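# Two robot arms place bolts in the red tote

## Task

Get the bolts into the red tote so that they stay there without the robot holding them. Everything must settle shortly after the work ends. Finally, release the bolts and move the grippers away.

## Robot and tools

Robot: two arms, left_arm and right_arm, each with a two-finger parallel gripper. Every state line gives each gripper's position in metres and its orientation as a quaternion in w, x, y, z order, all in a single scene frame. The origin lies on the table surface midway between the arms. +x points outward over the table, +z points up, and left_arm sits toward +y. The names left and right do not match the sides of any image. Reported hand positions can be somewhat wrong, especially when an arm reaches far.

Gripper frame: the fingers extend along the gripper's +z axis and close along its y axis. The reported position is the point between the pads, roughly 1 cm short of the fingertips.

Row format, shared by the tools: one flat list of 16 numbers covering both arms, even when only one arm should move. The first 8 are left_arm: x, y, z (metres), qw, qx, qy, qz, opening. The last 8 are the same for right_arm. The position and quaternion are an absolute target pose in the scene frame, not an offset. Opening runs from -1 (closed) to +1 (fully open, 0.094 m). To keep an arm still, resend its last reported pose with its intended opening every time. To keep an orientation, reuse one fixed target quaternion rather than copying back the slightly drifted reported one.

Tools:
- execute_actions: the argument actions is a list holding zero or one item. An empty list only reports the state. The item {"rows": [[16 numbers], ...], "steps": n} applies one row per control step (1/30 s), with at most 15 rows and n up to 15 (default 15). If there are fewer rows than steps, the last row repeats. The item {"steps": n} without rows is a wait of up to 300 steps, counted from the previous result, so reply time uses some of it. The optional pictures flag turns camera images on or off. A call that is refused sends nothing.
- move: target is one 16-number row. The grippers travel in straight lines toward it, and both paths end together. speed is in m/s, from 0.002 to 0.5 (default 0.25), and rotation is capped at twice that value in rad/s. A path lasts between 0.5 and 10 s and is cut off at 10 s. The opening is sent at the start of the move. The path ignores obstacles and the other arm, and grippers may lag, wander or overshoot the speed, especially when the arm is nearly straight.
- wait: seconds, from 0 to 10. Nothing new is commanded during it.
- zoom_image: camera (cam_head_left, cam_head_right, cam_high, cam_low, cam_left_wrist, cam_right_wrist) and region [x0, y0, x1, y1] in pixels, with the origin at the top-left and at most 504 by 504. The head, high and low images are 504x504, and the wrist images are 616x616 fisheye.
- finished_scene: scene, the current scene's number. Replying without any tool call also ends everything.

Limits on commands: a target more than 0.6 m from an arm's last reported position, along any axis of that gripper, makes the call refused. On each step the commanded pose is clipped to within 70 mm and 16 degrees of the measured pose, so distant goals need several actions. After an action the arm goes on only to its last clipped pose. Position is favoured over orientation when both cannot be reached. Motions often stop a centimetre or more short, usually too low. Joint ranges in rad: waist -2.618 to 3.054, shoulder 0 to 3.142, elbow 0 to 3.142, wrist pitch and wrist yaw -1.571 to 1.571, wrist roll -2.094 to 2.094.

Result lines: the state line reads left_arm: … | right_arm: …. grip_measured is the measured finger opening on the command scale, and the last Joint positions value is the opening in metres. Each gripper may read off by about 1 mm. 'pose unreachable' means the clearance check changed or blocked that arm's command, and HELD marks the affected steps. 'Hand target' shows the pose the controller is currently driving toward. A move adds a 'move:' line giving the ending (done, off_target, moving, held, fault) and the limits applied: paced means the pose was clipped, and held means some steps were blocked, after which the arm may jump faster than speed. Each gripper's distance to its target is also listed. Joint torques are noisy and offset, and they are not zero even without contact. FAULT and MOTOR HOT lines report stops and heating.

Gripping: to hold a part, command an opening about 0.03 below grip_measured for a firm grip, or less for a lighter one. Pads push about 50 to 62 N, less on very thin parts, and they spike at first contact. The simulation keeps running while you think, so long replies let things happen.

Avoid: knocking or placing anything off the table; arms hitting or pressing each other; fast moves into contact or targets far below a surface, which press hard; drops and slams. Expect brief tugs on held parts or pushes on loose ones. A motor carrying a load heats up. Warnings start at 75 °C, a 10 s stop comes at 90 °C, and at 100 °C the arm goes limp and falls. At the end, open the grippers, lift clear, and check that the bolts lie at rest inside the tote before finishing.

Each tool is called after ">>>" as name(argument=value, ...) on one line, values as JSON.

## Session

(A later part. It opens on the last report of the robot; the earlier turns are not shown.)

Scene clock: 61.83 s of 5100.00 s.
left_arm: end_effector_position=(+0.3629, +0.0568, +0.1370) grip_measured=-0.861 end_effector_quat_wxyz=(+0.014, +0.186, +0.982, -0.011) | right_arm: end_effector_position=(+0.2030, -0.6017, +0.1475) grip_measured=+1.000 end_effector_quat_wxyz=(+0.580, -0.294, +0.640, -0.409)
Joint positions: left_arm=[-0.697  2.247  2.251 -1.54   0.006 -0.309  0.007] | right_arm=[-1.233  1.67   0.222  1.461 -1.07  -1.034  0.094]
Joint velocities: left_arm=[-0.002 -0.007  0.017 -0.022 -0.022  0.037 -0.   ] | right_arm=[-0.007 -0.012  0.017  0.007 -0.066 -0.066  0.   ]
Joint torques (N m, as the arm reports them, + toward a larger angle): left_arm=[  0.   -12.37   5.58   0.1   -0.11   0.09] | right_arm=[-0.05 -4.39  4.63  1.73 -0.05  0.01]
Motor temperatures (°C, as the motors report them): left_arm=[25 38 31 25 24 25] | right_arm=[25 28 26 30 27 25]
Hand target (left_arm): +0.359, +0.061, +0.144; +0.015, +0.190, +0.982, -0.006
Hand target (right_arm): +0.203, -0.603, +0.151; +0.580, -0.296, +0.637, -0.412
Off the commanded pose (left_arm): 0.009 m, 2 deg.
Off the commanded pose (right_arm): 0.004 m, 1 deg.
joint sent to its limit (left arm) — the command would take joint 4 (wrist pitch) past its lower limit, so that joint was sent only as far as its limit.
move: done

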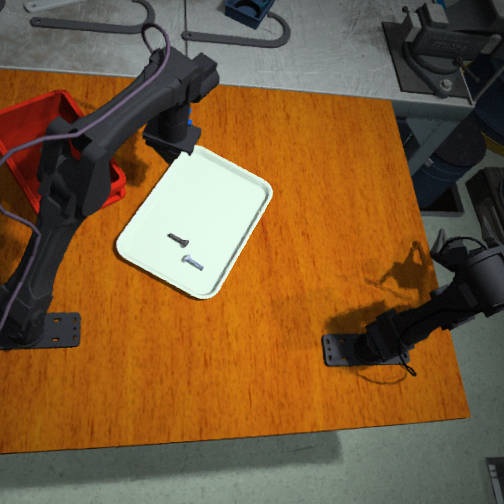

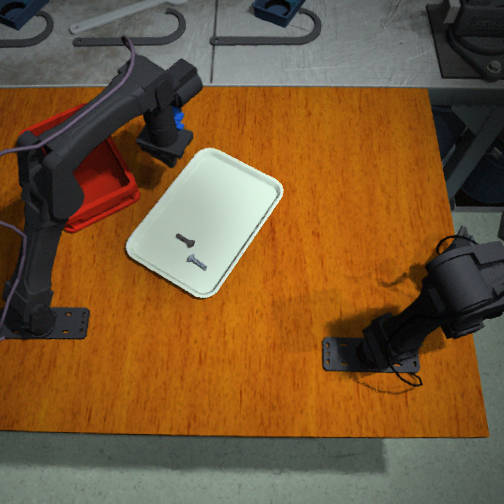

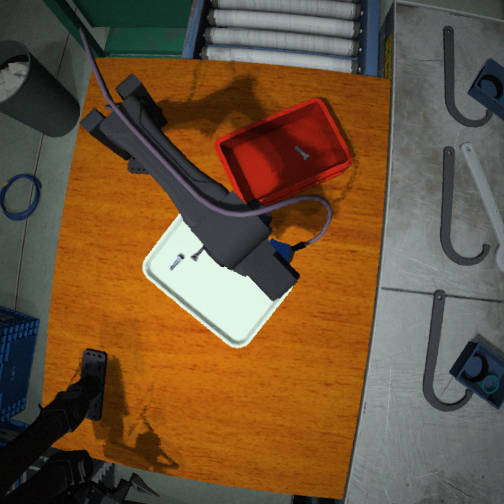

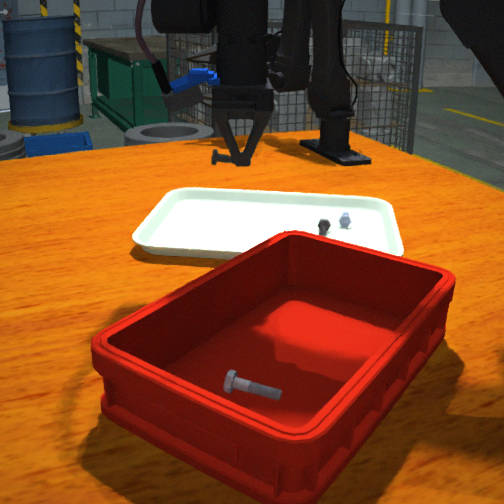

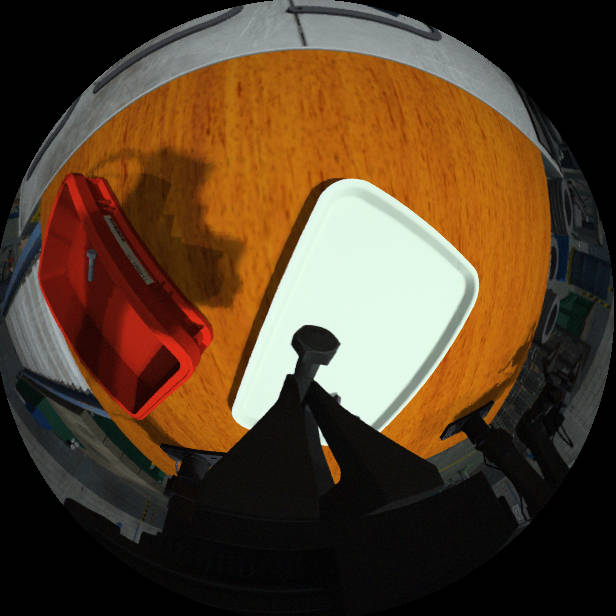

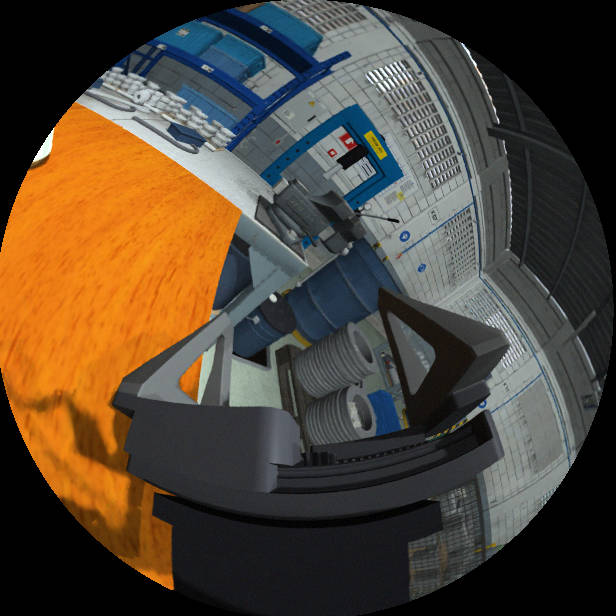

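>>> move(target=[0.43,0.315,0.15,0,0.38,0.92,0,-0.89,0.203,-0.603,0.151,0.58,-0.296,0.637,-0.412,1])

>>> move(target=[0.43,0.315,0.029,0,0.38,0.92,0,-0.89,0.203,-0.603,0.151,0.58,-0.296,0.637,-0.412,1], speed=0.15)

>>> move(target=[0.43,0.315,0.029,0,0.38,0.92,0,-0.45,0.203,-0.603,0.151,0.58,-0.296,0.637,-0.412,1])

>>> move(target=[0.41,0.29,0.15,0,0.38,0.92,0,-0.45,0.203,-0.603,0.151,0.58,-0.296,0.637,-0.412,1])

>>> move(target=[0.27,0.1,0.145,0,0.8,0.6,0,-0.2,0.203,-0.603,0.151,0.58,-0.296,0.637,-0.412,1])

>>> move(target=[0.238,0.04,0.04,0,0.9,0.436,0,-0.2,0.203,-0.603,0.151,0.58,-0.296,0.637,-0.412,1])

Scene clock: 71.37 s of 5100.00 s.
left_arm: end_effector_position=(+0.4275, +0.3216, +0.1477) grip_measured=-0.860 end_effector_quat_wxyz=(+0.001, +0.375, +0.927, +0.009) | right_arm: end_effector_position=(+0.2030, -0.6017, +0.1475) grip_measured=+1.000 end_effector_quat_wxyz=(+0.580, -0.294, +0.640, -0.409)
Joint positions: left_arm=[-0.053  2.112  2.076 -1.527 -0.017  0.728  0.007] | right_arm=[-1.233  1.67   0.222  1.461 -1.07  -1.034  0.094]
Joint velocities: left_arm=[ 0.002 -0.002 -0.007  0.022 -0.081  0.022  0.   ] | right_arm=[-0.012 -0.012 -0.007  0.051 -0.007 -0.051  0.   ]
Joint torques (N m, as the arm reports them, + toward a larger angle): left_arm=[-0.55 -8.72  9.19  0.06  0.03  0.08] | right_arm=[-0.24 -4.4   4.64  1.74 -0.04  0.01]
Motor temperatures (°C, as the motors report them): left_arm=[25 38 31 25 24 25] | right_arm=[25 28 26 31 27 25]
Hand target (left_arm): +0.428, +0.318, +0.150; -0.001, +0.381, +0.924, +0.007
Hand target (right_arm): +0.203, -0.603, +0.151; +0.580, -0.296, +0.637, -0.412
Off the commanded pose (left_arm): 0.007 m, 1 deg.
Off the commanded pose (right_arm): 0.004 m, 1 deg.
After step 90, 4.77 s passed at rest.
move: done

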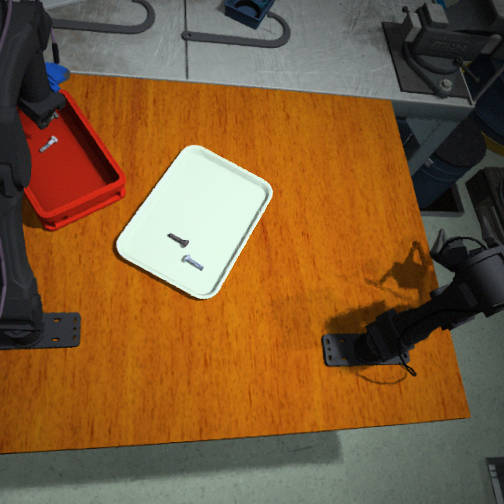

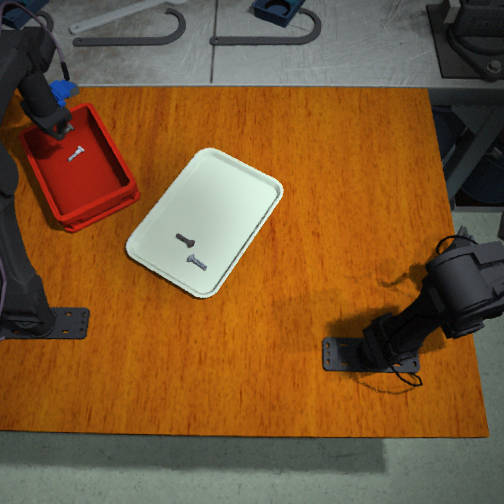

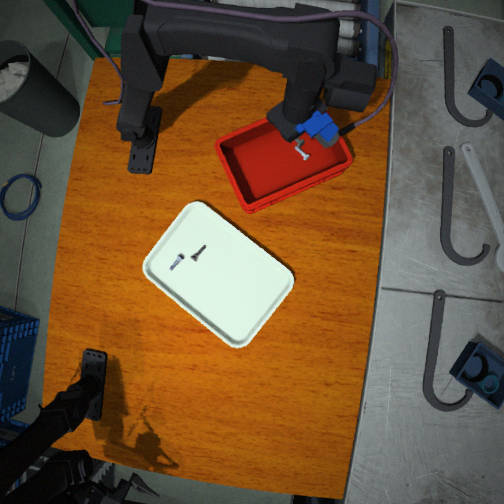

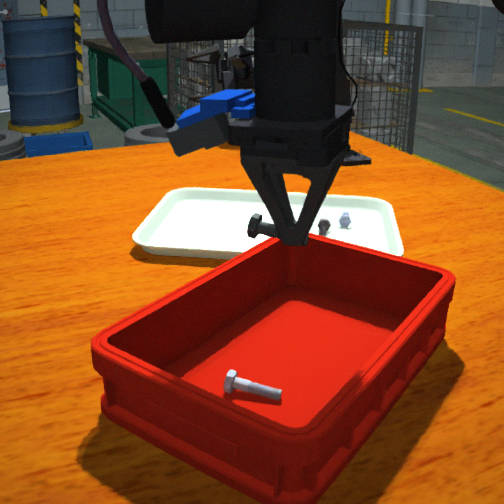

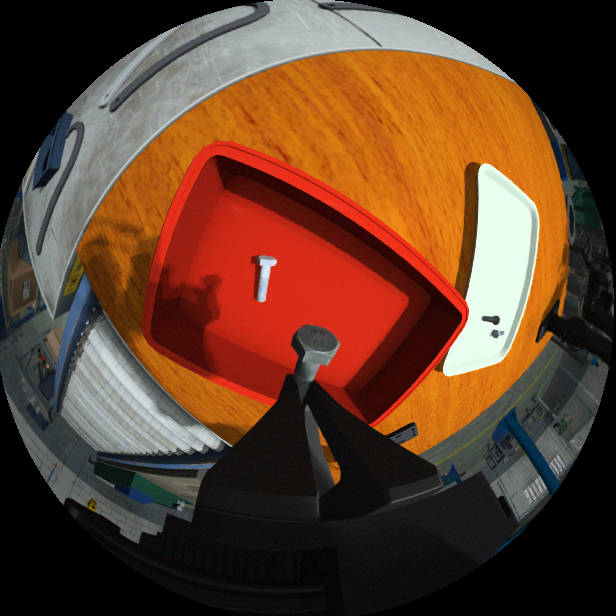

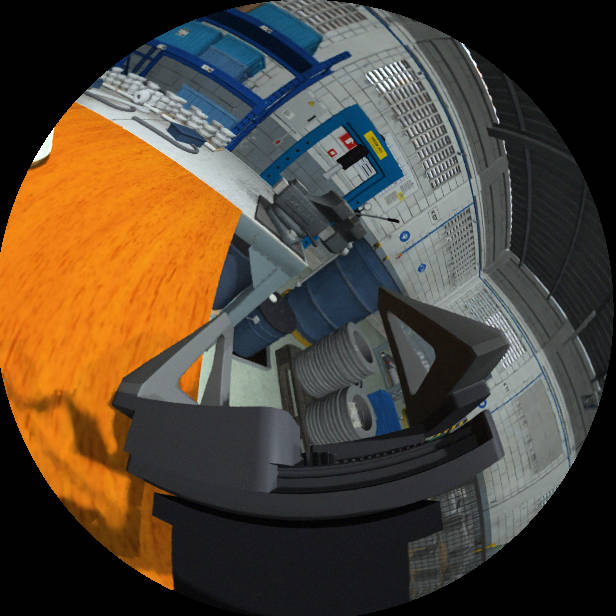

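Scene clock: 72.77 s of 5100.00 s.
left_arm: end_effector_position=(+0.4269, +0.3206, +0.0281) grip_measured=-0.860 end_effector_quat_wxyz=(-0.012, +0.376, +0.927, +0.002) | right_arm: end_effector_position=(+0.2030, -0.6017, +0.1475) grip_measured=+1.000 end_effector_quat_wxyz=(+0.580, -0.294, +0.640, -0.409)
Joint positions: left_arm=[-0.053  2.153  1.662 -1.1   -0.012  0.73   0.007] | right_arm=[-1.233  1.67   0.222  1.461 -1.07  -1.034  0.094]
Joint velocities: left_arm=[-0.007 -0.022  0.002 -0.037 -0.007  0.051  0.001] | right_arm=[-0.012 -0.012  0.002 -0.022 -0.007 -0.037  0.   ]
Joint torques (N m, as the arm reports them, + toward a larger angle): left_arm=[ -0.42 -10.24   6.19   0.32   0.08   0.11] | right_arm=[-0.21 -4.33  4.6   1.72 -0.04  0.01]
Motor temperatures (°C, as the motors report them): left_arm=[25 38 31 25 24 25] | right_arm=[25 28 26 31 27 25]
Hand target (left_arm): +0.431, +0.315, +0.029; +0.000, +0.382, +0.924, -0.000
Hand target (right_arm): +0.203, -0.603, +0.151; +0.580, -0.296, +0.637, -0.412
Off the commanded pose (left_arm): 0.006 m, 2 deg.
Off the commanded pose (right_arm): 0.004 m, 1 deg.
move: done

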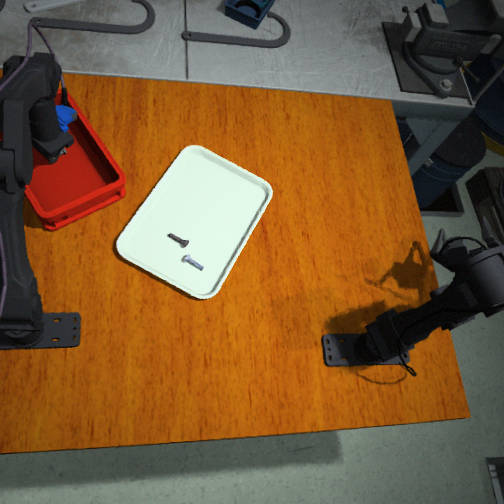

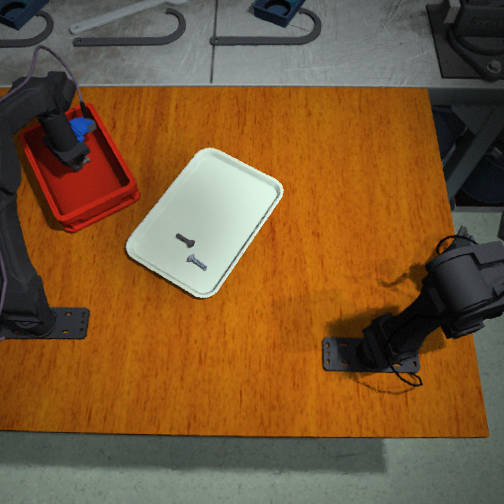

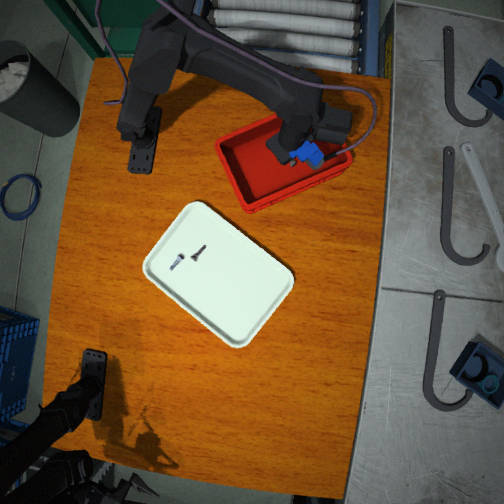

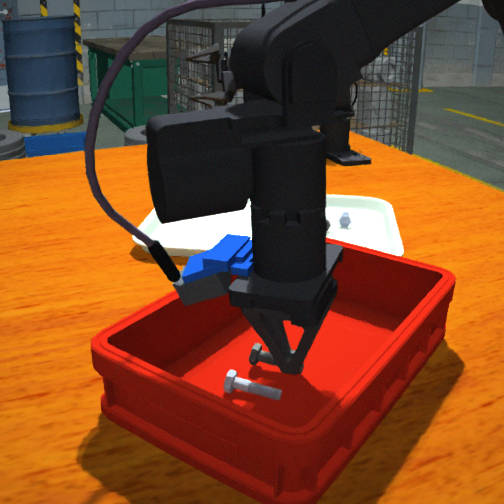

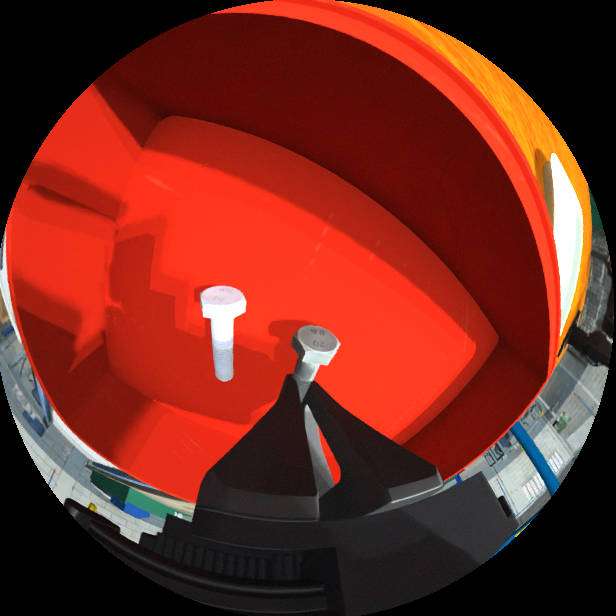

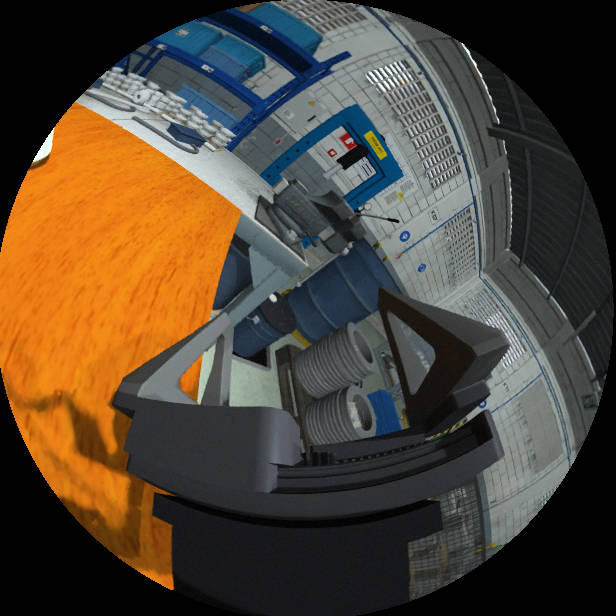

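Scene clock: 73.47 s of 5100.00 s.
left_arm: end_effector_position=(+0.4276, +0.3206, +0.0281) grip_measured=-0.453 end_effector_quat_wxyz=(-0.011, +0.376, +0.927, +0.003) | right_arm: end_effector_position=(+0.2030, -0.6017, +0.1475) grip_measured=+1.000 end_effector_quat_wxyz=(+0.580, -0.294, +0.640, -0.409)
Joint positions: left_arm=[-0.053  2.153  1.662 -1.098 -0.012  0.73   0.026] | right_arm=[-1.233  1.67   0.222  1.461 -1.07  -1.034  0.094]
Joint velocities: left_arm=[ 0.002  0.007  0.017 -0.037  0.022 -0.007 -0.001] | right_arm=[-0.002 -0.007  0.002 -0.051  0.037 -0.007  0.   ]
Joint torques (N m, as the arm reports them, + toward a larger angle): left_arm=[ -0.53 -10.61   5.34   0.38   0.06   0.06] | right_arm=[-0.17 -4.35  4.57  1.71 -0.05  0.02]
Motor temperatures (°C, as the motors report them): left_arm=[25 38 31 25 24 25] | right_arm=[25 28 26 31 27 25]
Hand target (left_arm): +0.430, +0.315, +0.029; -0.000, +0.382, +0.924, -0.000
Hand target (right_arm): +0.203, -0.603, +0.151; +0.580, -0.296, +0.637, -0.412
Off the commanded pose (left_arm): 0.006 m, 1 deg.
Off the commanded pose (right_arm): 0.004 m, 1 deg.
move: done

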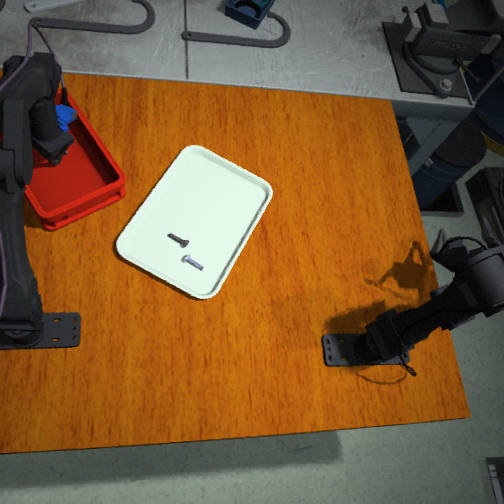

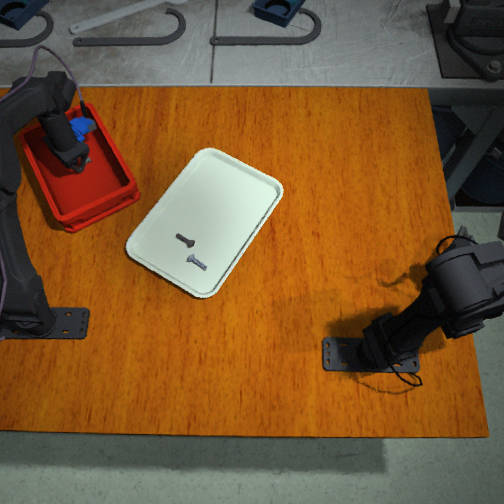

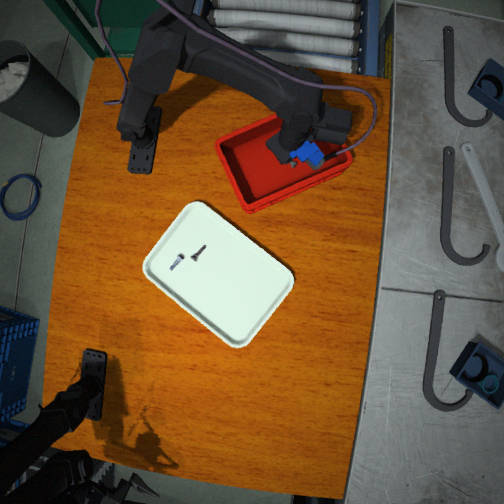

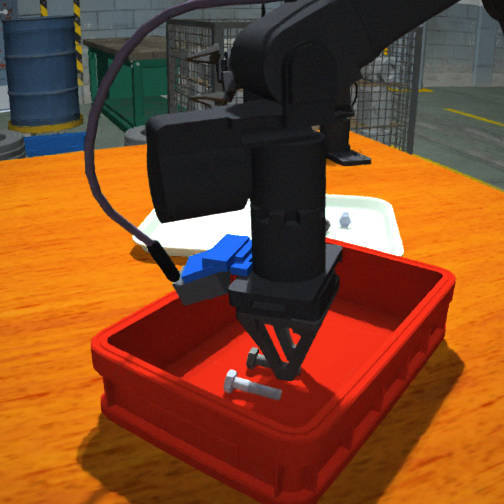

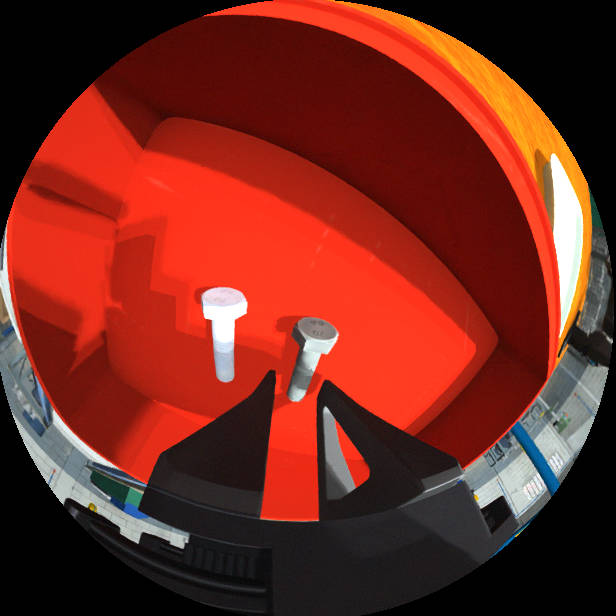

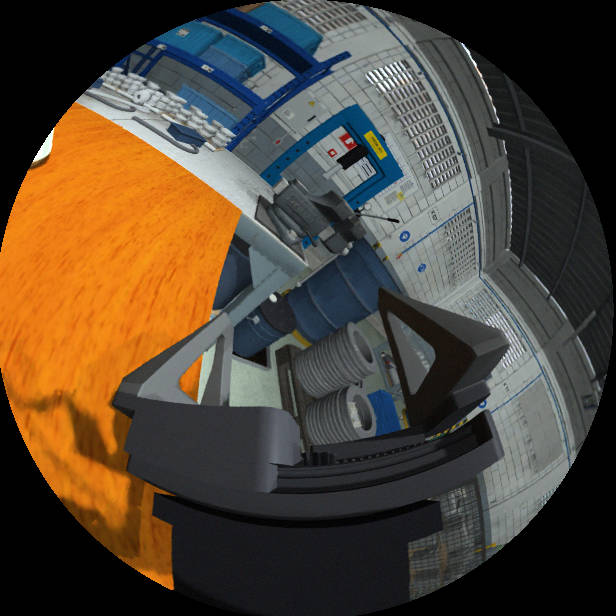

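Scene clock: 74.73 s of 5100.00 s.
left_arm: end_effector_position=(+0.4099, +0.2935, +0.1402) grip_measured=-0.453 end_effector_quat_wxyz=(-0.007, +0.382, +0.924, +0.003) | right_arm: end_effector_position=(+0.2030, -0.6017, +0.1475) grip_measured=+1.000 end_effector_quat_wxyz=(+0.580, -0.294, +0.640, -0.409)
Joint positions: left_arm=[-0.124  2.055  1.959 -1.488 -0.009  0.673  0.026] | right_arm=[-1.233  1.67   0.222  1.461 -1.07  -1.034  0.094]
Joint velocities: left_arm=[ 0.002 -0.007 -0.002  0.022 -0.007 -0.022  0.001] | right_arm=[ 0.002  0.007  0.022 -0.081 -0.051  0.037  0.   ]
Joint torques (N m, as the arm reports them, + toward a larger angle): left_arm=[ -0.22 -10.22   8.89  -0.05   0.1    0.02] | right_arm=[-0.18 -4.4   4.64  1.7  -0.03  0.01]
Motor temperatures (°C, as the motors report them): left_arm=[25 38 31 25 24 25] | right_arm=[25 28 26 31 27 25]
Hand target (left_arm): +0.409, +0.290, +0.150; +0.001, +0.382, +0.924, -0.001
Hand target (right_arm): +0.203, -0.603, +0.151; +0.580, -0.296, +0.637, -0.412
Off the commanded pose (left_arm): 0.010 m, 1 deg.
Off the commanded pose (right_arm): 0.004 m, 1 deg.
move: done

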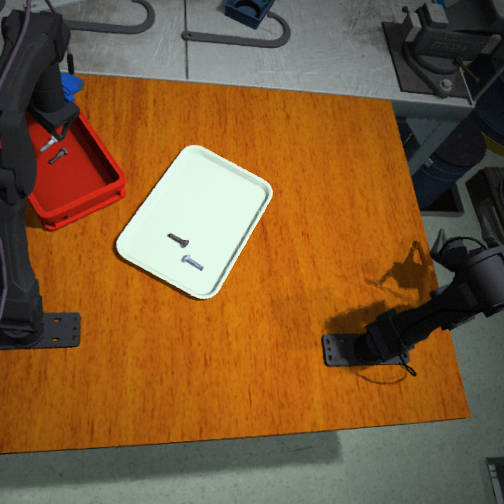

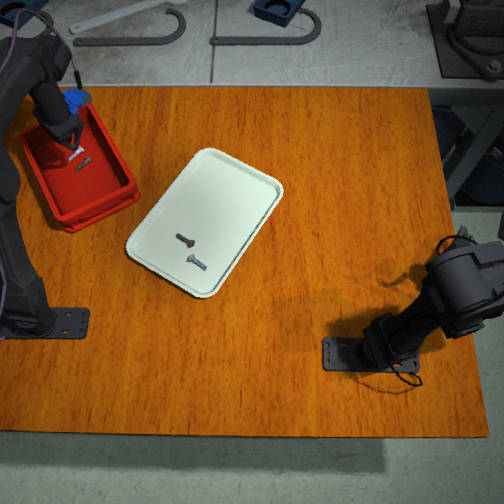

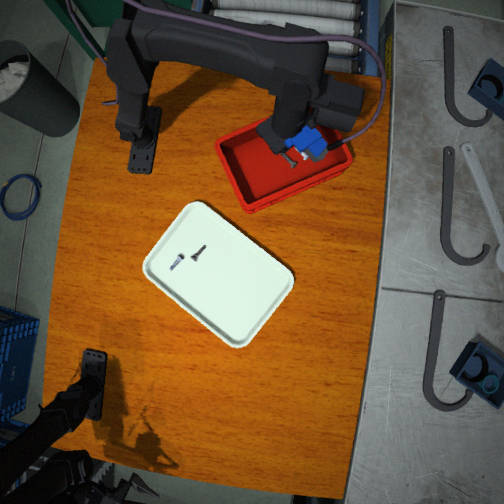

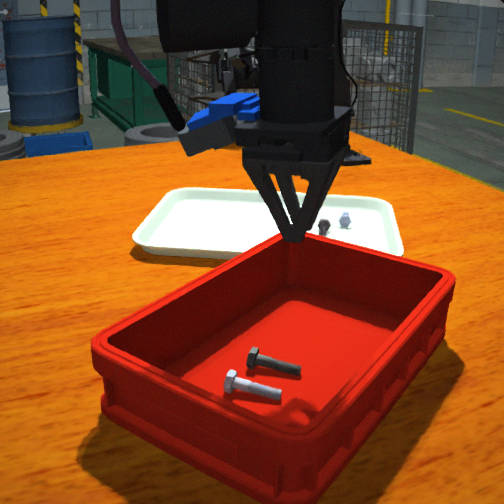

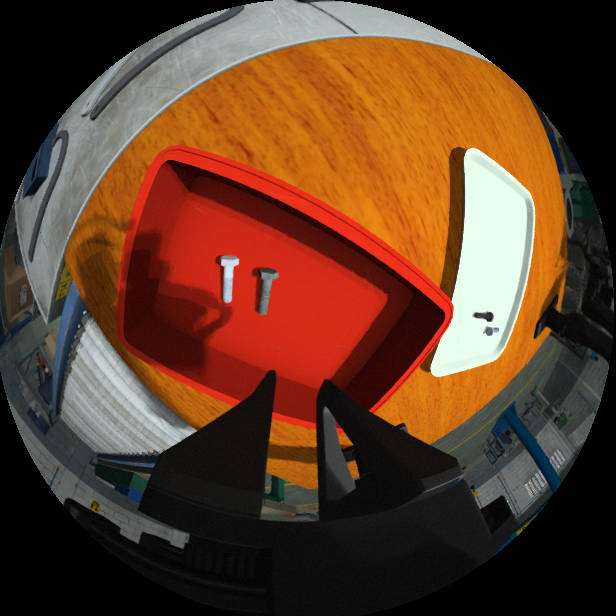

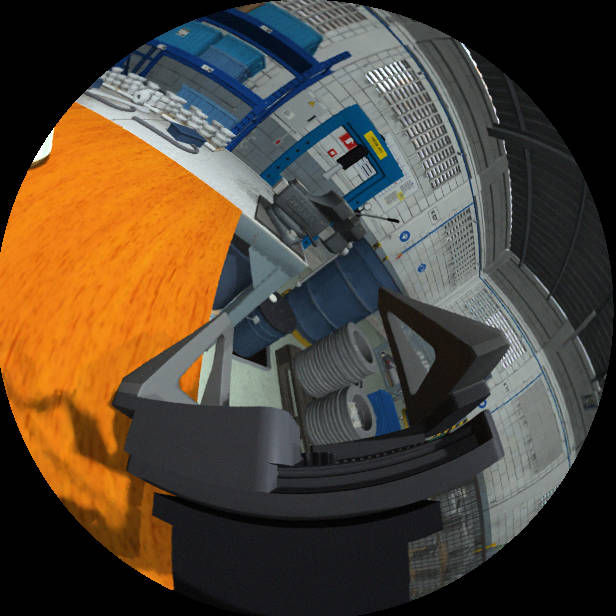

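Scene clock: 77.30 s of 5100.00 s.
left_arm: end_effector_position=(+0.2688, +0.1019, +0.1347) grip_measured=-0.203 end_effector_quat_wxyz=(-0.021, +0.797, +0.604, -0.005) | right_arm: end_effector_position=(+0.2030, -0.6017, +0.1475) grip_measured=+1.000 end_effector_quat_wxyz=(+0.580, -0.294, +0.640, -0.409)
Joint positions: left_arm=[-0.771  1.865  1.671 -1.419  0.002  1.088  0.037] | right_arm=[-1.233  1.67   0.222  1.461 -1.07  -1.034  0.094]
Joint velocities: left_arm=[-0.007  0.022 -0.022  0.037  0.037  0.037  0.001] | right_arm=[ 0.002  0.007  0.002  0.022  0.007 -0.037  0.   ]
Joint torques (N m, as the arm reports them, + toward a larger angle): left_arm=[-0.3  -9.61  7.14  0.32  0.07  0.1 ] | right_arm=[-0.17 -4.39  4.58  1.7  -0.04  0.  ]
Motor temperatures (°C, as the motors report them): left_arm=[25 38 31 25 24 25] | right_arm=[25 28 26 31 27 25]
Hand target (left_arm): +0.271, +0.097, +0.145; +0.004, +0.800, +0.600, -0.006
Hand target (right_arm): +0.203, -0.603, +0.151; +0.580, -0.296, +0.637, -0.412
Off the commanded pose (left_arm): 0.011 m, 2 deg.
Off the commanded pose (right_arm): 0.004 m, 1 deg.
move: off_target (left_arm)

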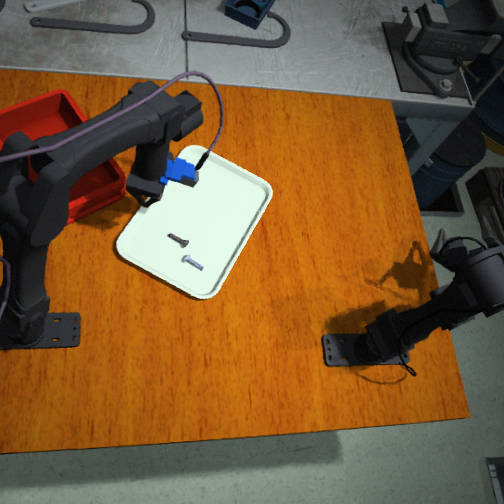

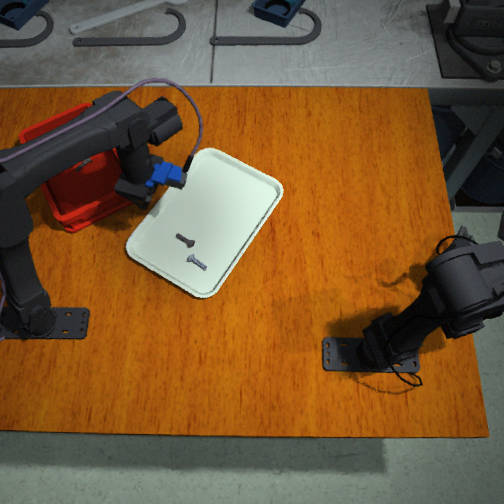

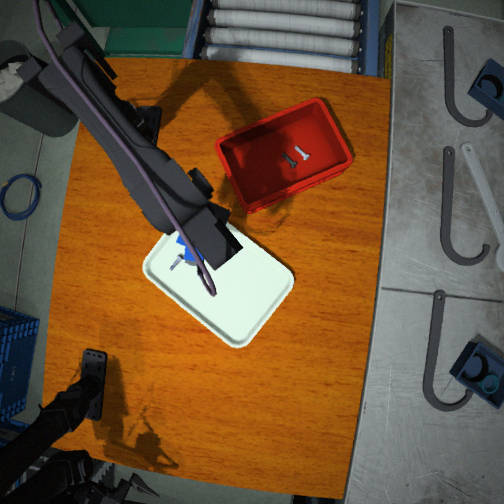

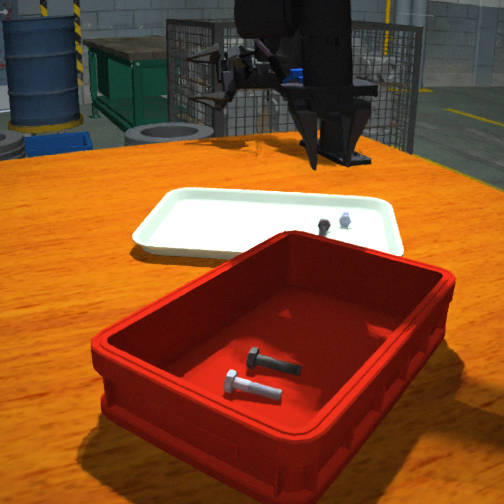

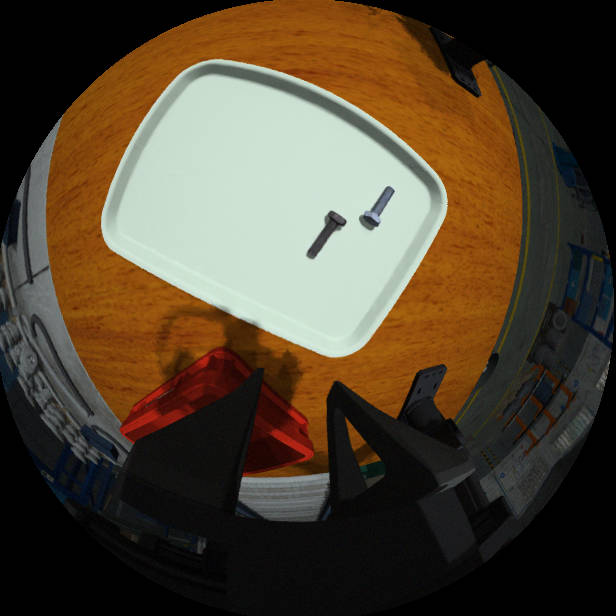

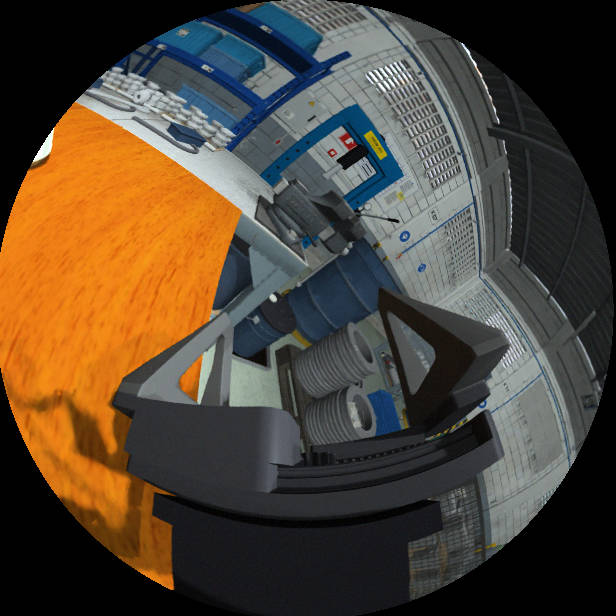

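Scene clock: 78.70 s of 5100.00 s.
left_arm: end_effector_position=(+0.2383, +0.0412, +0.0427) grip_measured=-0.203 end_effector_quat_wxyz=(-0.004, +0.898, +0.440, -0.002) | right_arm: end_effector_position=(+0.2030, -0.6017, +0.1475) grip_measured=+1.000 end_effector_quat_wxyz=(+0.580, -0.294, +0.640, -0.409)
Joint positions: left_arm=[-0.951  1.973  1.449 -1.056  0.002  1.292  0.037] | right_arm=[-1.233  1.67   0.222  1.461 -1.07  -1.034  0.094]
Joint velocities: left_arm=[ 0.002 -0.012  0.007  0.066 -0.022 -0.051 -0.   ] | right_arm=[-0.017  0.012  0.012  0.022  0.022  0.022  0.   ]
Joint torques (N m, as the arm reports them, + toward a larger angle): left_arm=[-0.33 -8.51  5.65  0.37  0.06  0.08] | right_arm=[-0.17 -4.45  4.62  1.72 -0.05  0.  ]
Motor temperatures (°C, as the motors report them): left_arm=[25 37 31 25 24 25] | right_arm=[25 28 26 31 27 25]
Hand target (left_arm): +0.238, +0.039, +0.040; +0.001, +0.900, +0.436, -0.002
Hand target (right_arm): +0.203, -0.603, +0.151; +0.580, -0.296, +0.637, -0.412
Off the commanded pose (left_arm): 0.003 m, 1 deg.
Off the commanded pose (right_arm): 0.004 m, 1 deg.
move: done

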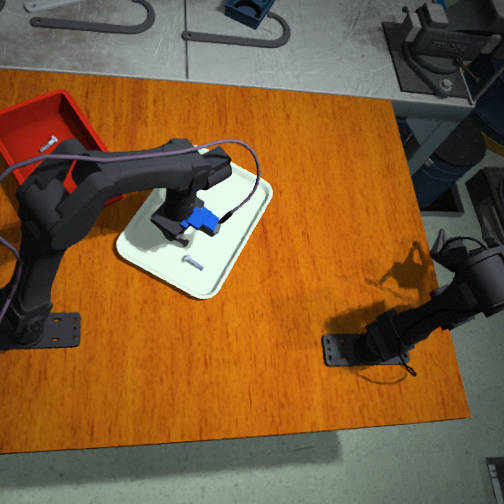

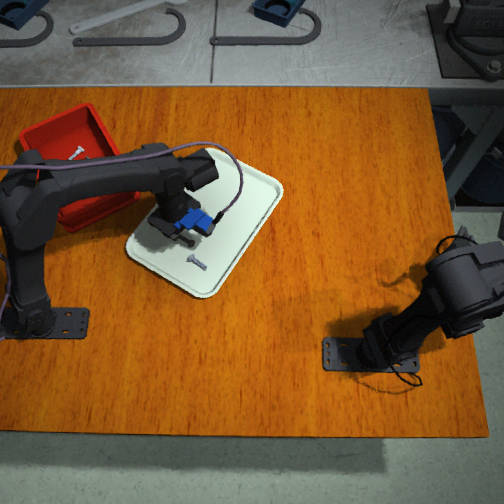

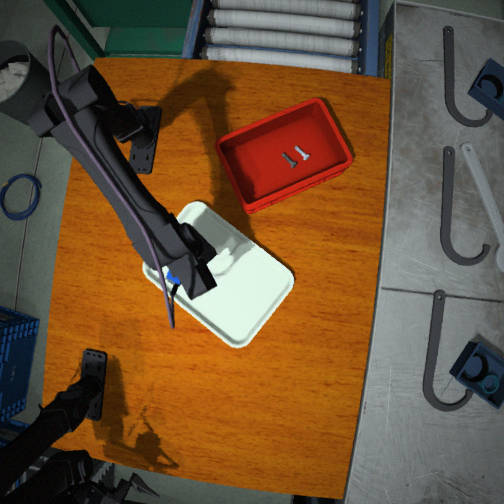

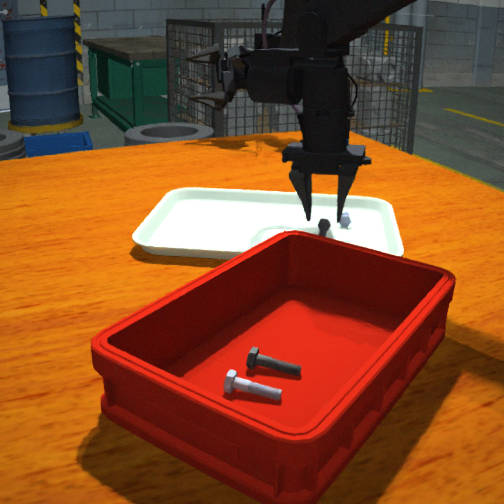

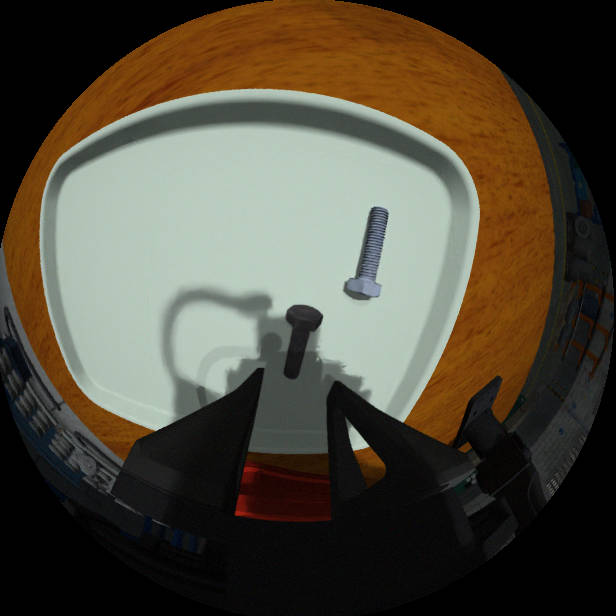

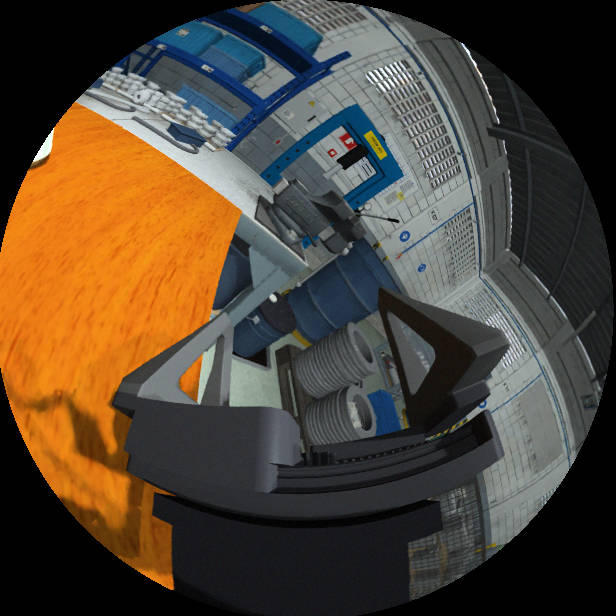

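>>> move(target=[0.237,0.036,0.012,0,0.9,0.436,0,-0.35,0.203,-0.603,0.151,0.58,-0.296,0.637,-0.412,1], speed=0.04)

Scene clock: 91.23 s of 5100.00 s.
left_arm: end_effector_position=(+0.2392, +0.0399, +0.0175) grip_measured=-0.348 end_effector_quat_wxyz=(-0.003, +0.898, +0.440, -0.002) | right_arm: end_effector_position=(+0.2030, -0.6017, +0.1475) grip_measured=+1.000 end_effector_quat_wxyz=(+0.580, -0.294, +0.640, -0.409)
Joint positions: left_arm=[-0.951  2.008  1.395 -0.964  0.002  1.293  0.031] | right_arm=[-1.233  1.67   0.222  1.461 -1.07  -1.034  0.094]
Joint velocities: left_arm=[-0.017 -0.002  0.002 -0.022 -0.081 -0.007 -0.001] | right_arm=[ 0.002 -0.007 -0.007 -0.007  0.037 -0.081  0.   ]
Joint torques (N m, as the arm reports them, + toward a larger angle): left_arm=[-0.73 -7.99  5.32  0.48 -0.04 -0.02] | right_arm=[-0.21 -4.42  4.6   1.71 -0.04  0.01]
Motor temperatures (°C, as the motors report them): left_arm=[25 36 31 25 24 25] | right_arm=[25 28 26 31 27 25]
Hand target (left_arm): +0.237, +0.036, +0.012; -0.000, +0.900, +0.436, -0.000
Hand target (right_arm): +0.203, -0.603, +0.151; +0.580, -0.296, +0.637, -0.412
Off the commanded pose (left_arm): 0.007 m, 1 deg.
Off the commanded pose (right_arm): 0.004 m, 1 deg.
After step 90, 8.47 s passed at rest.
move: done

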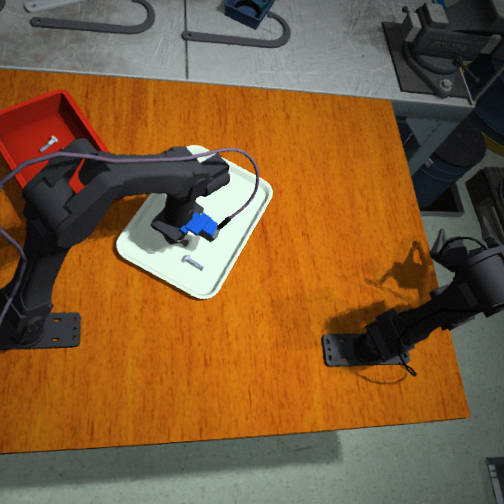

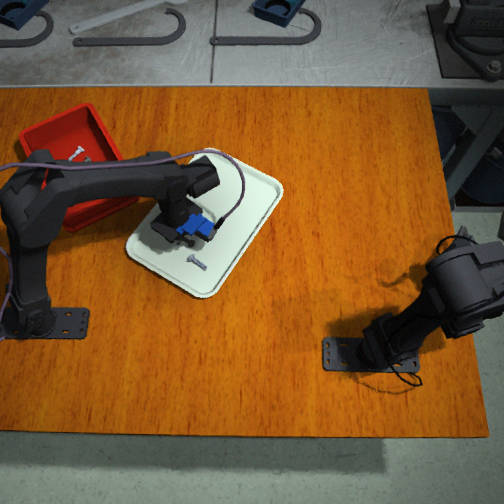

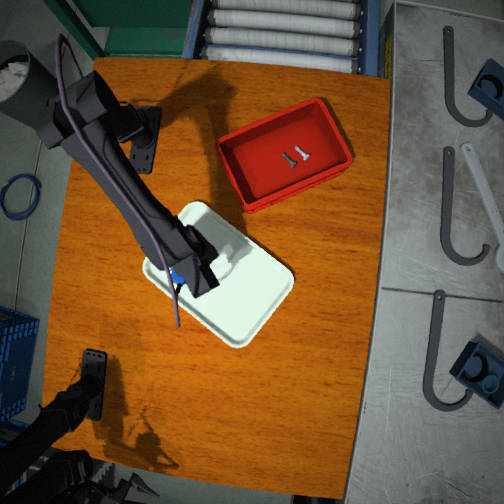

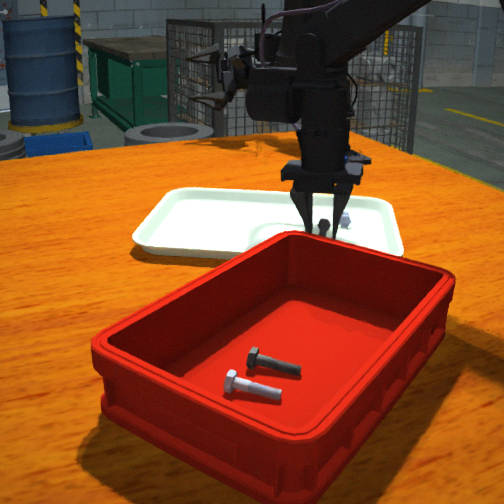

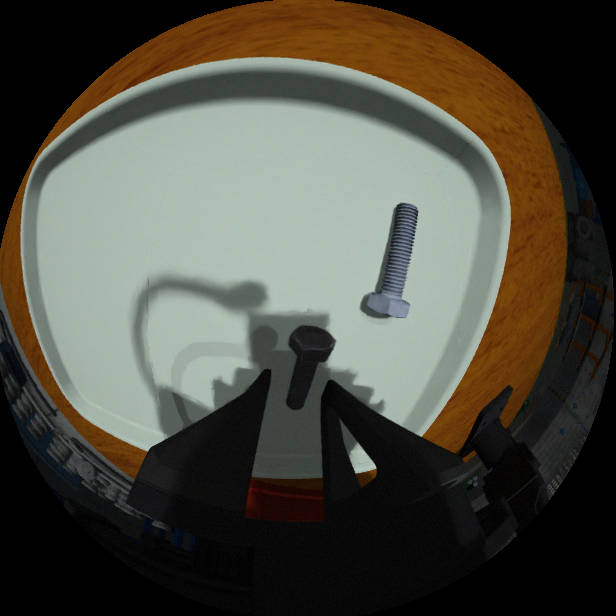

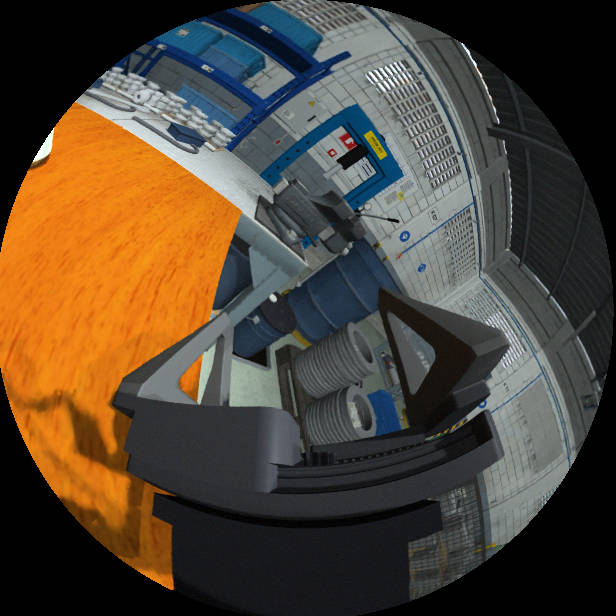

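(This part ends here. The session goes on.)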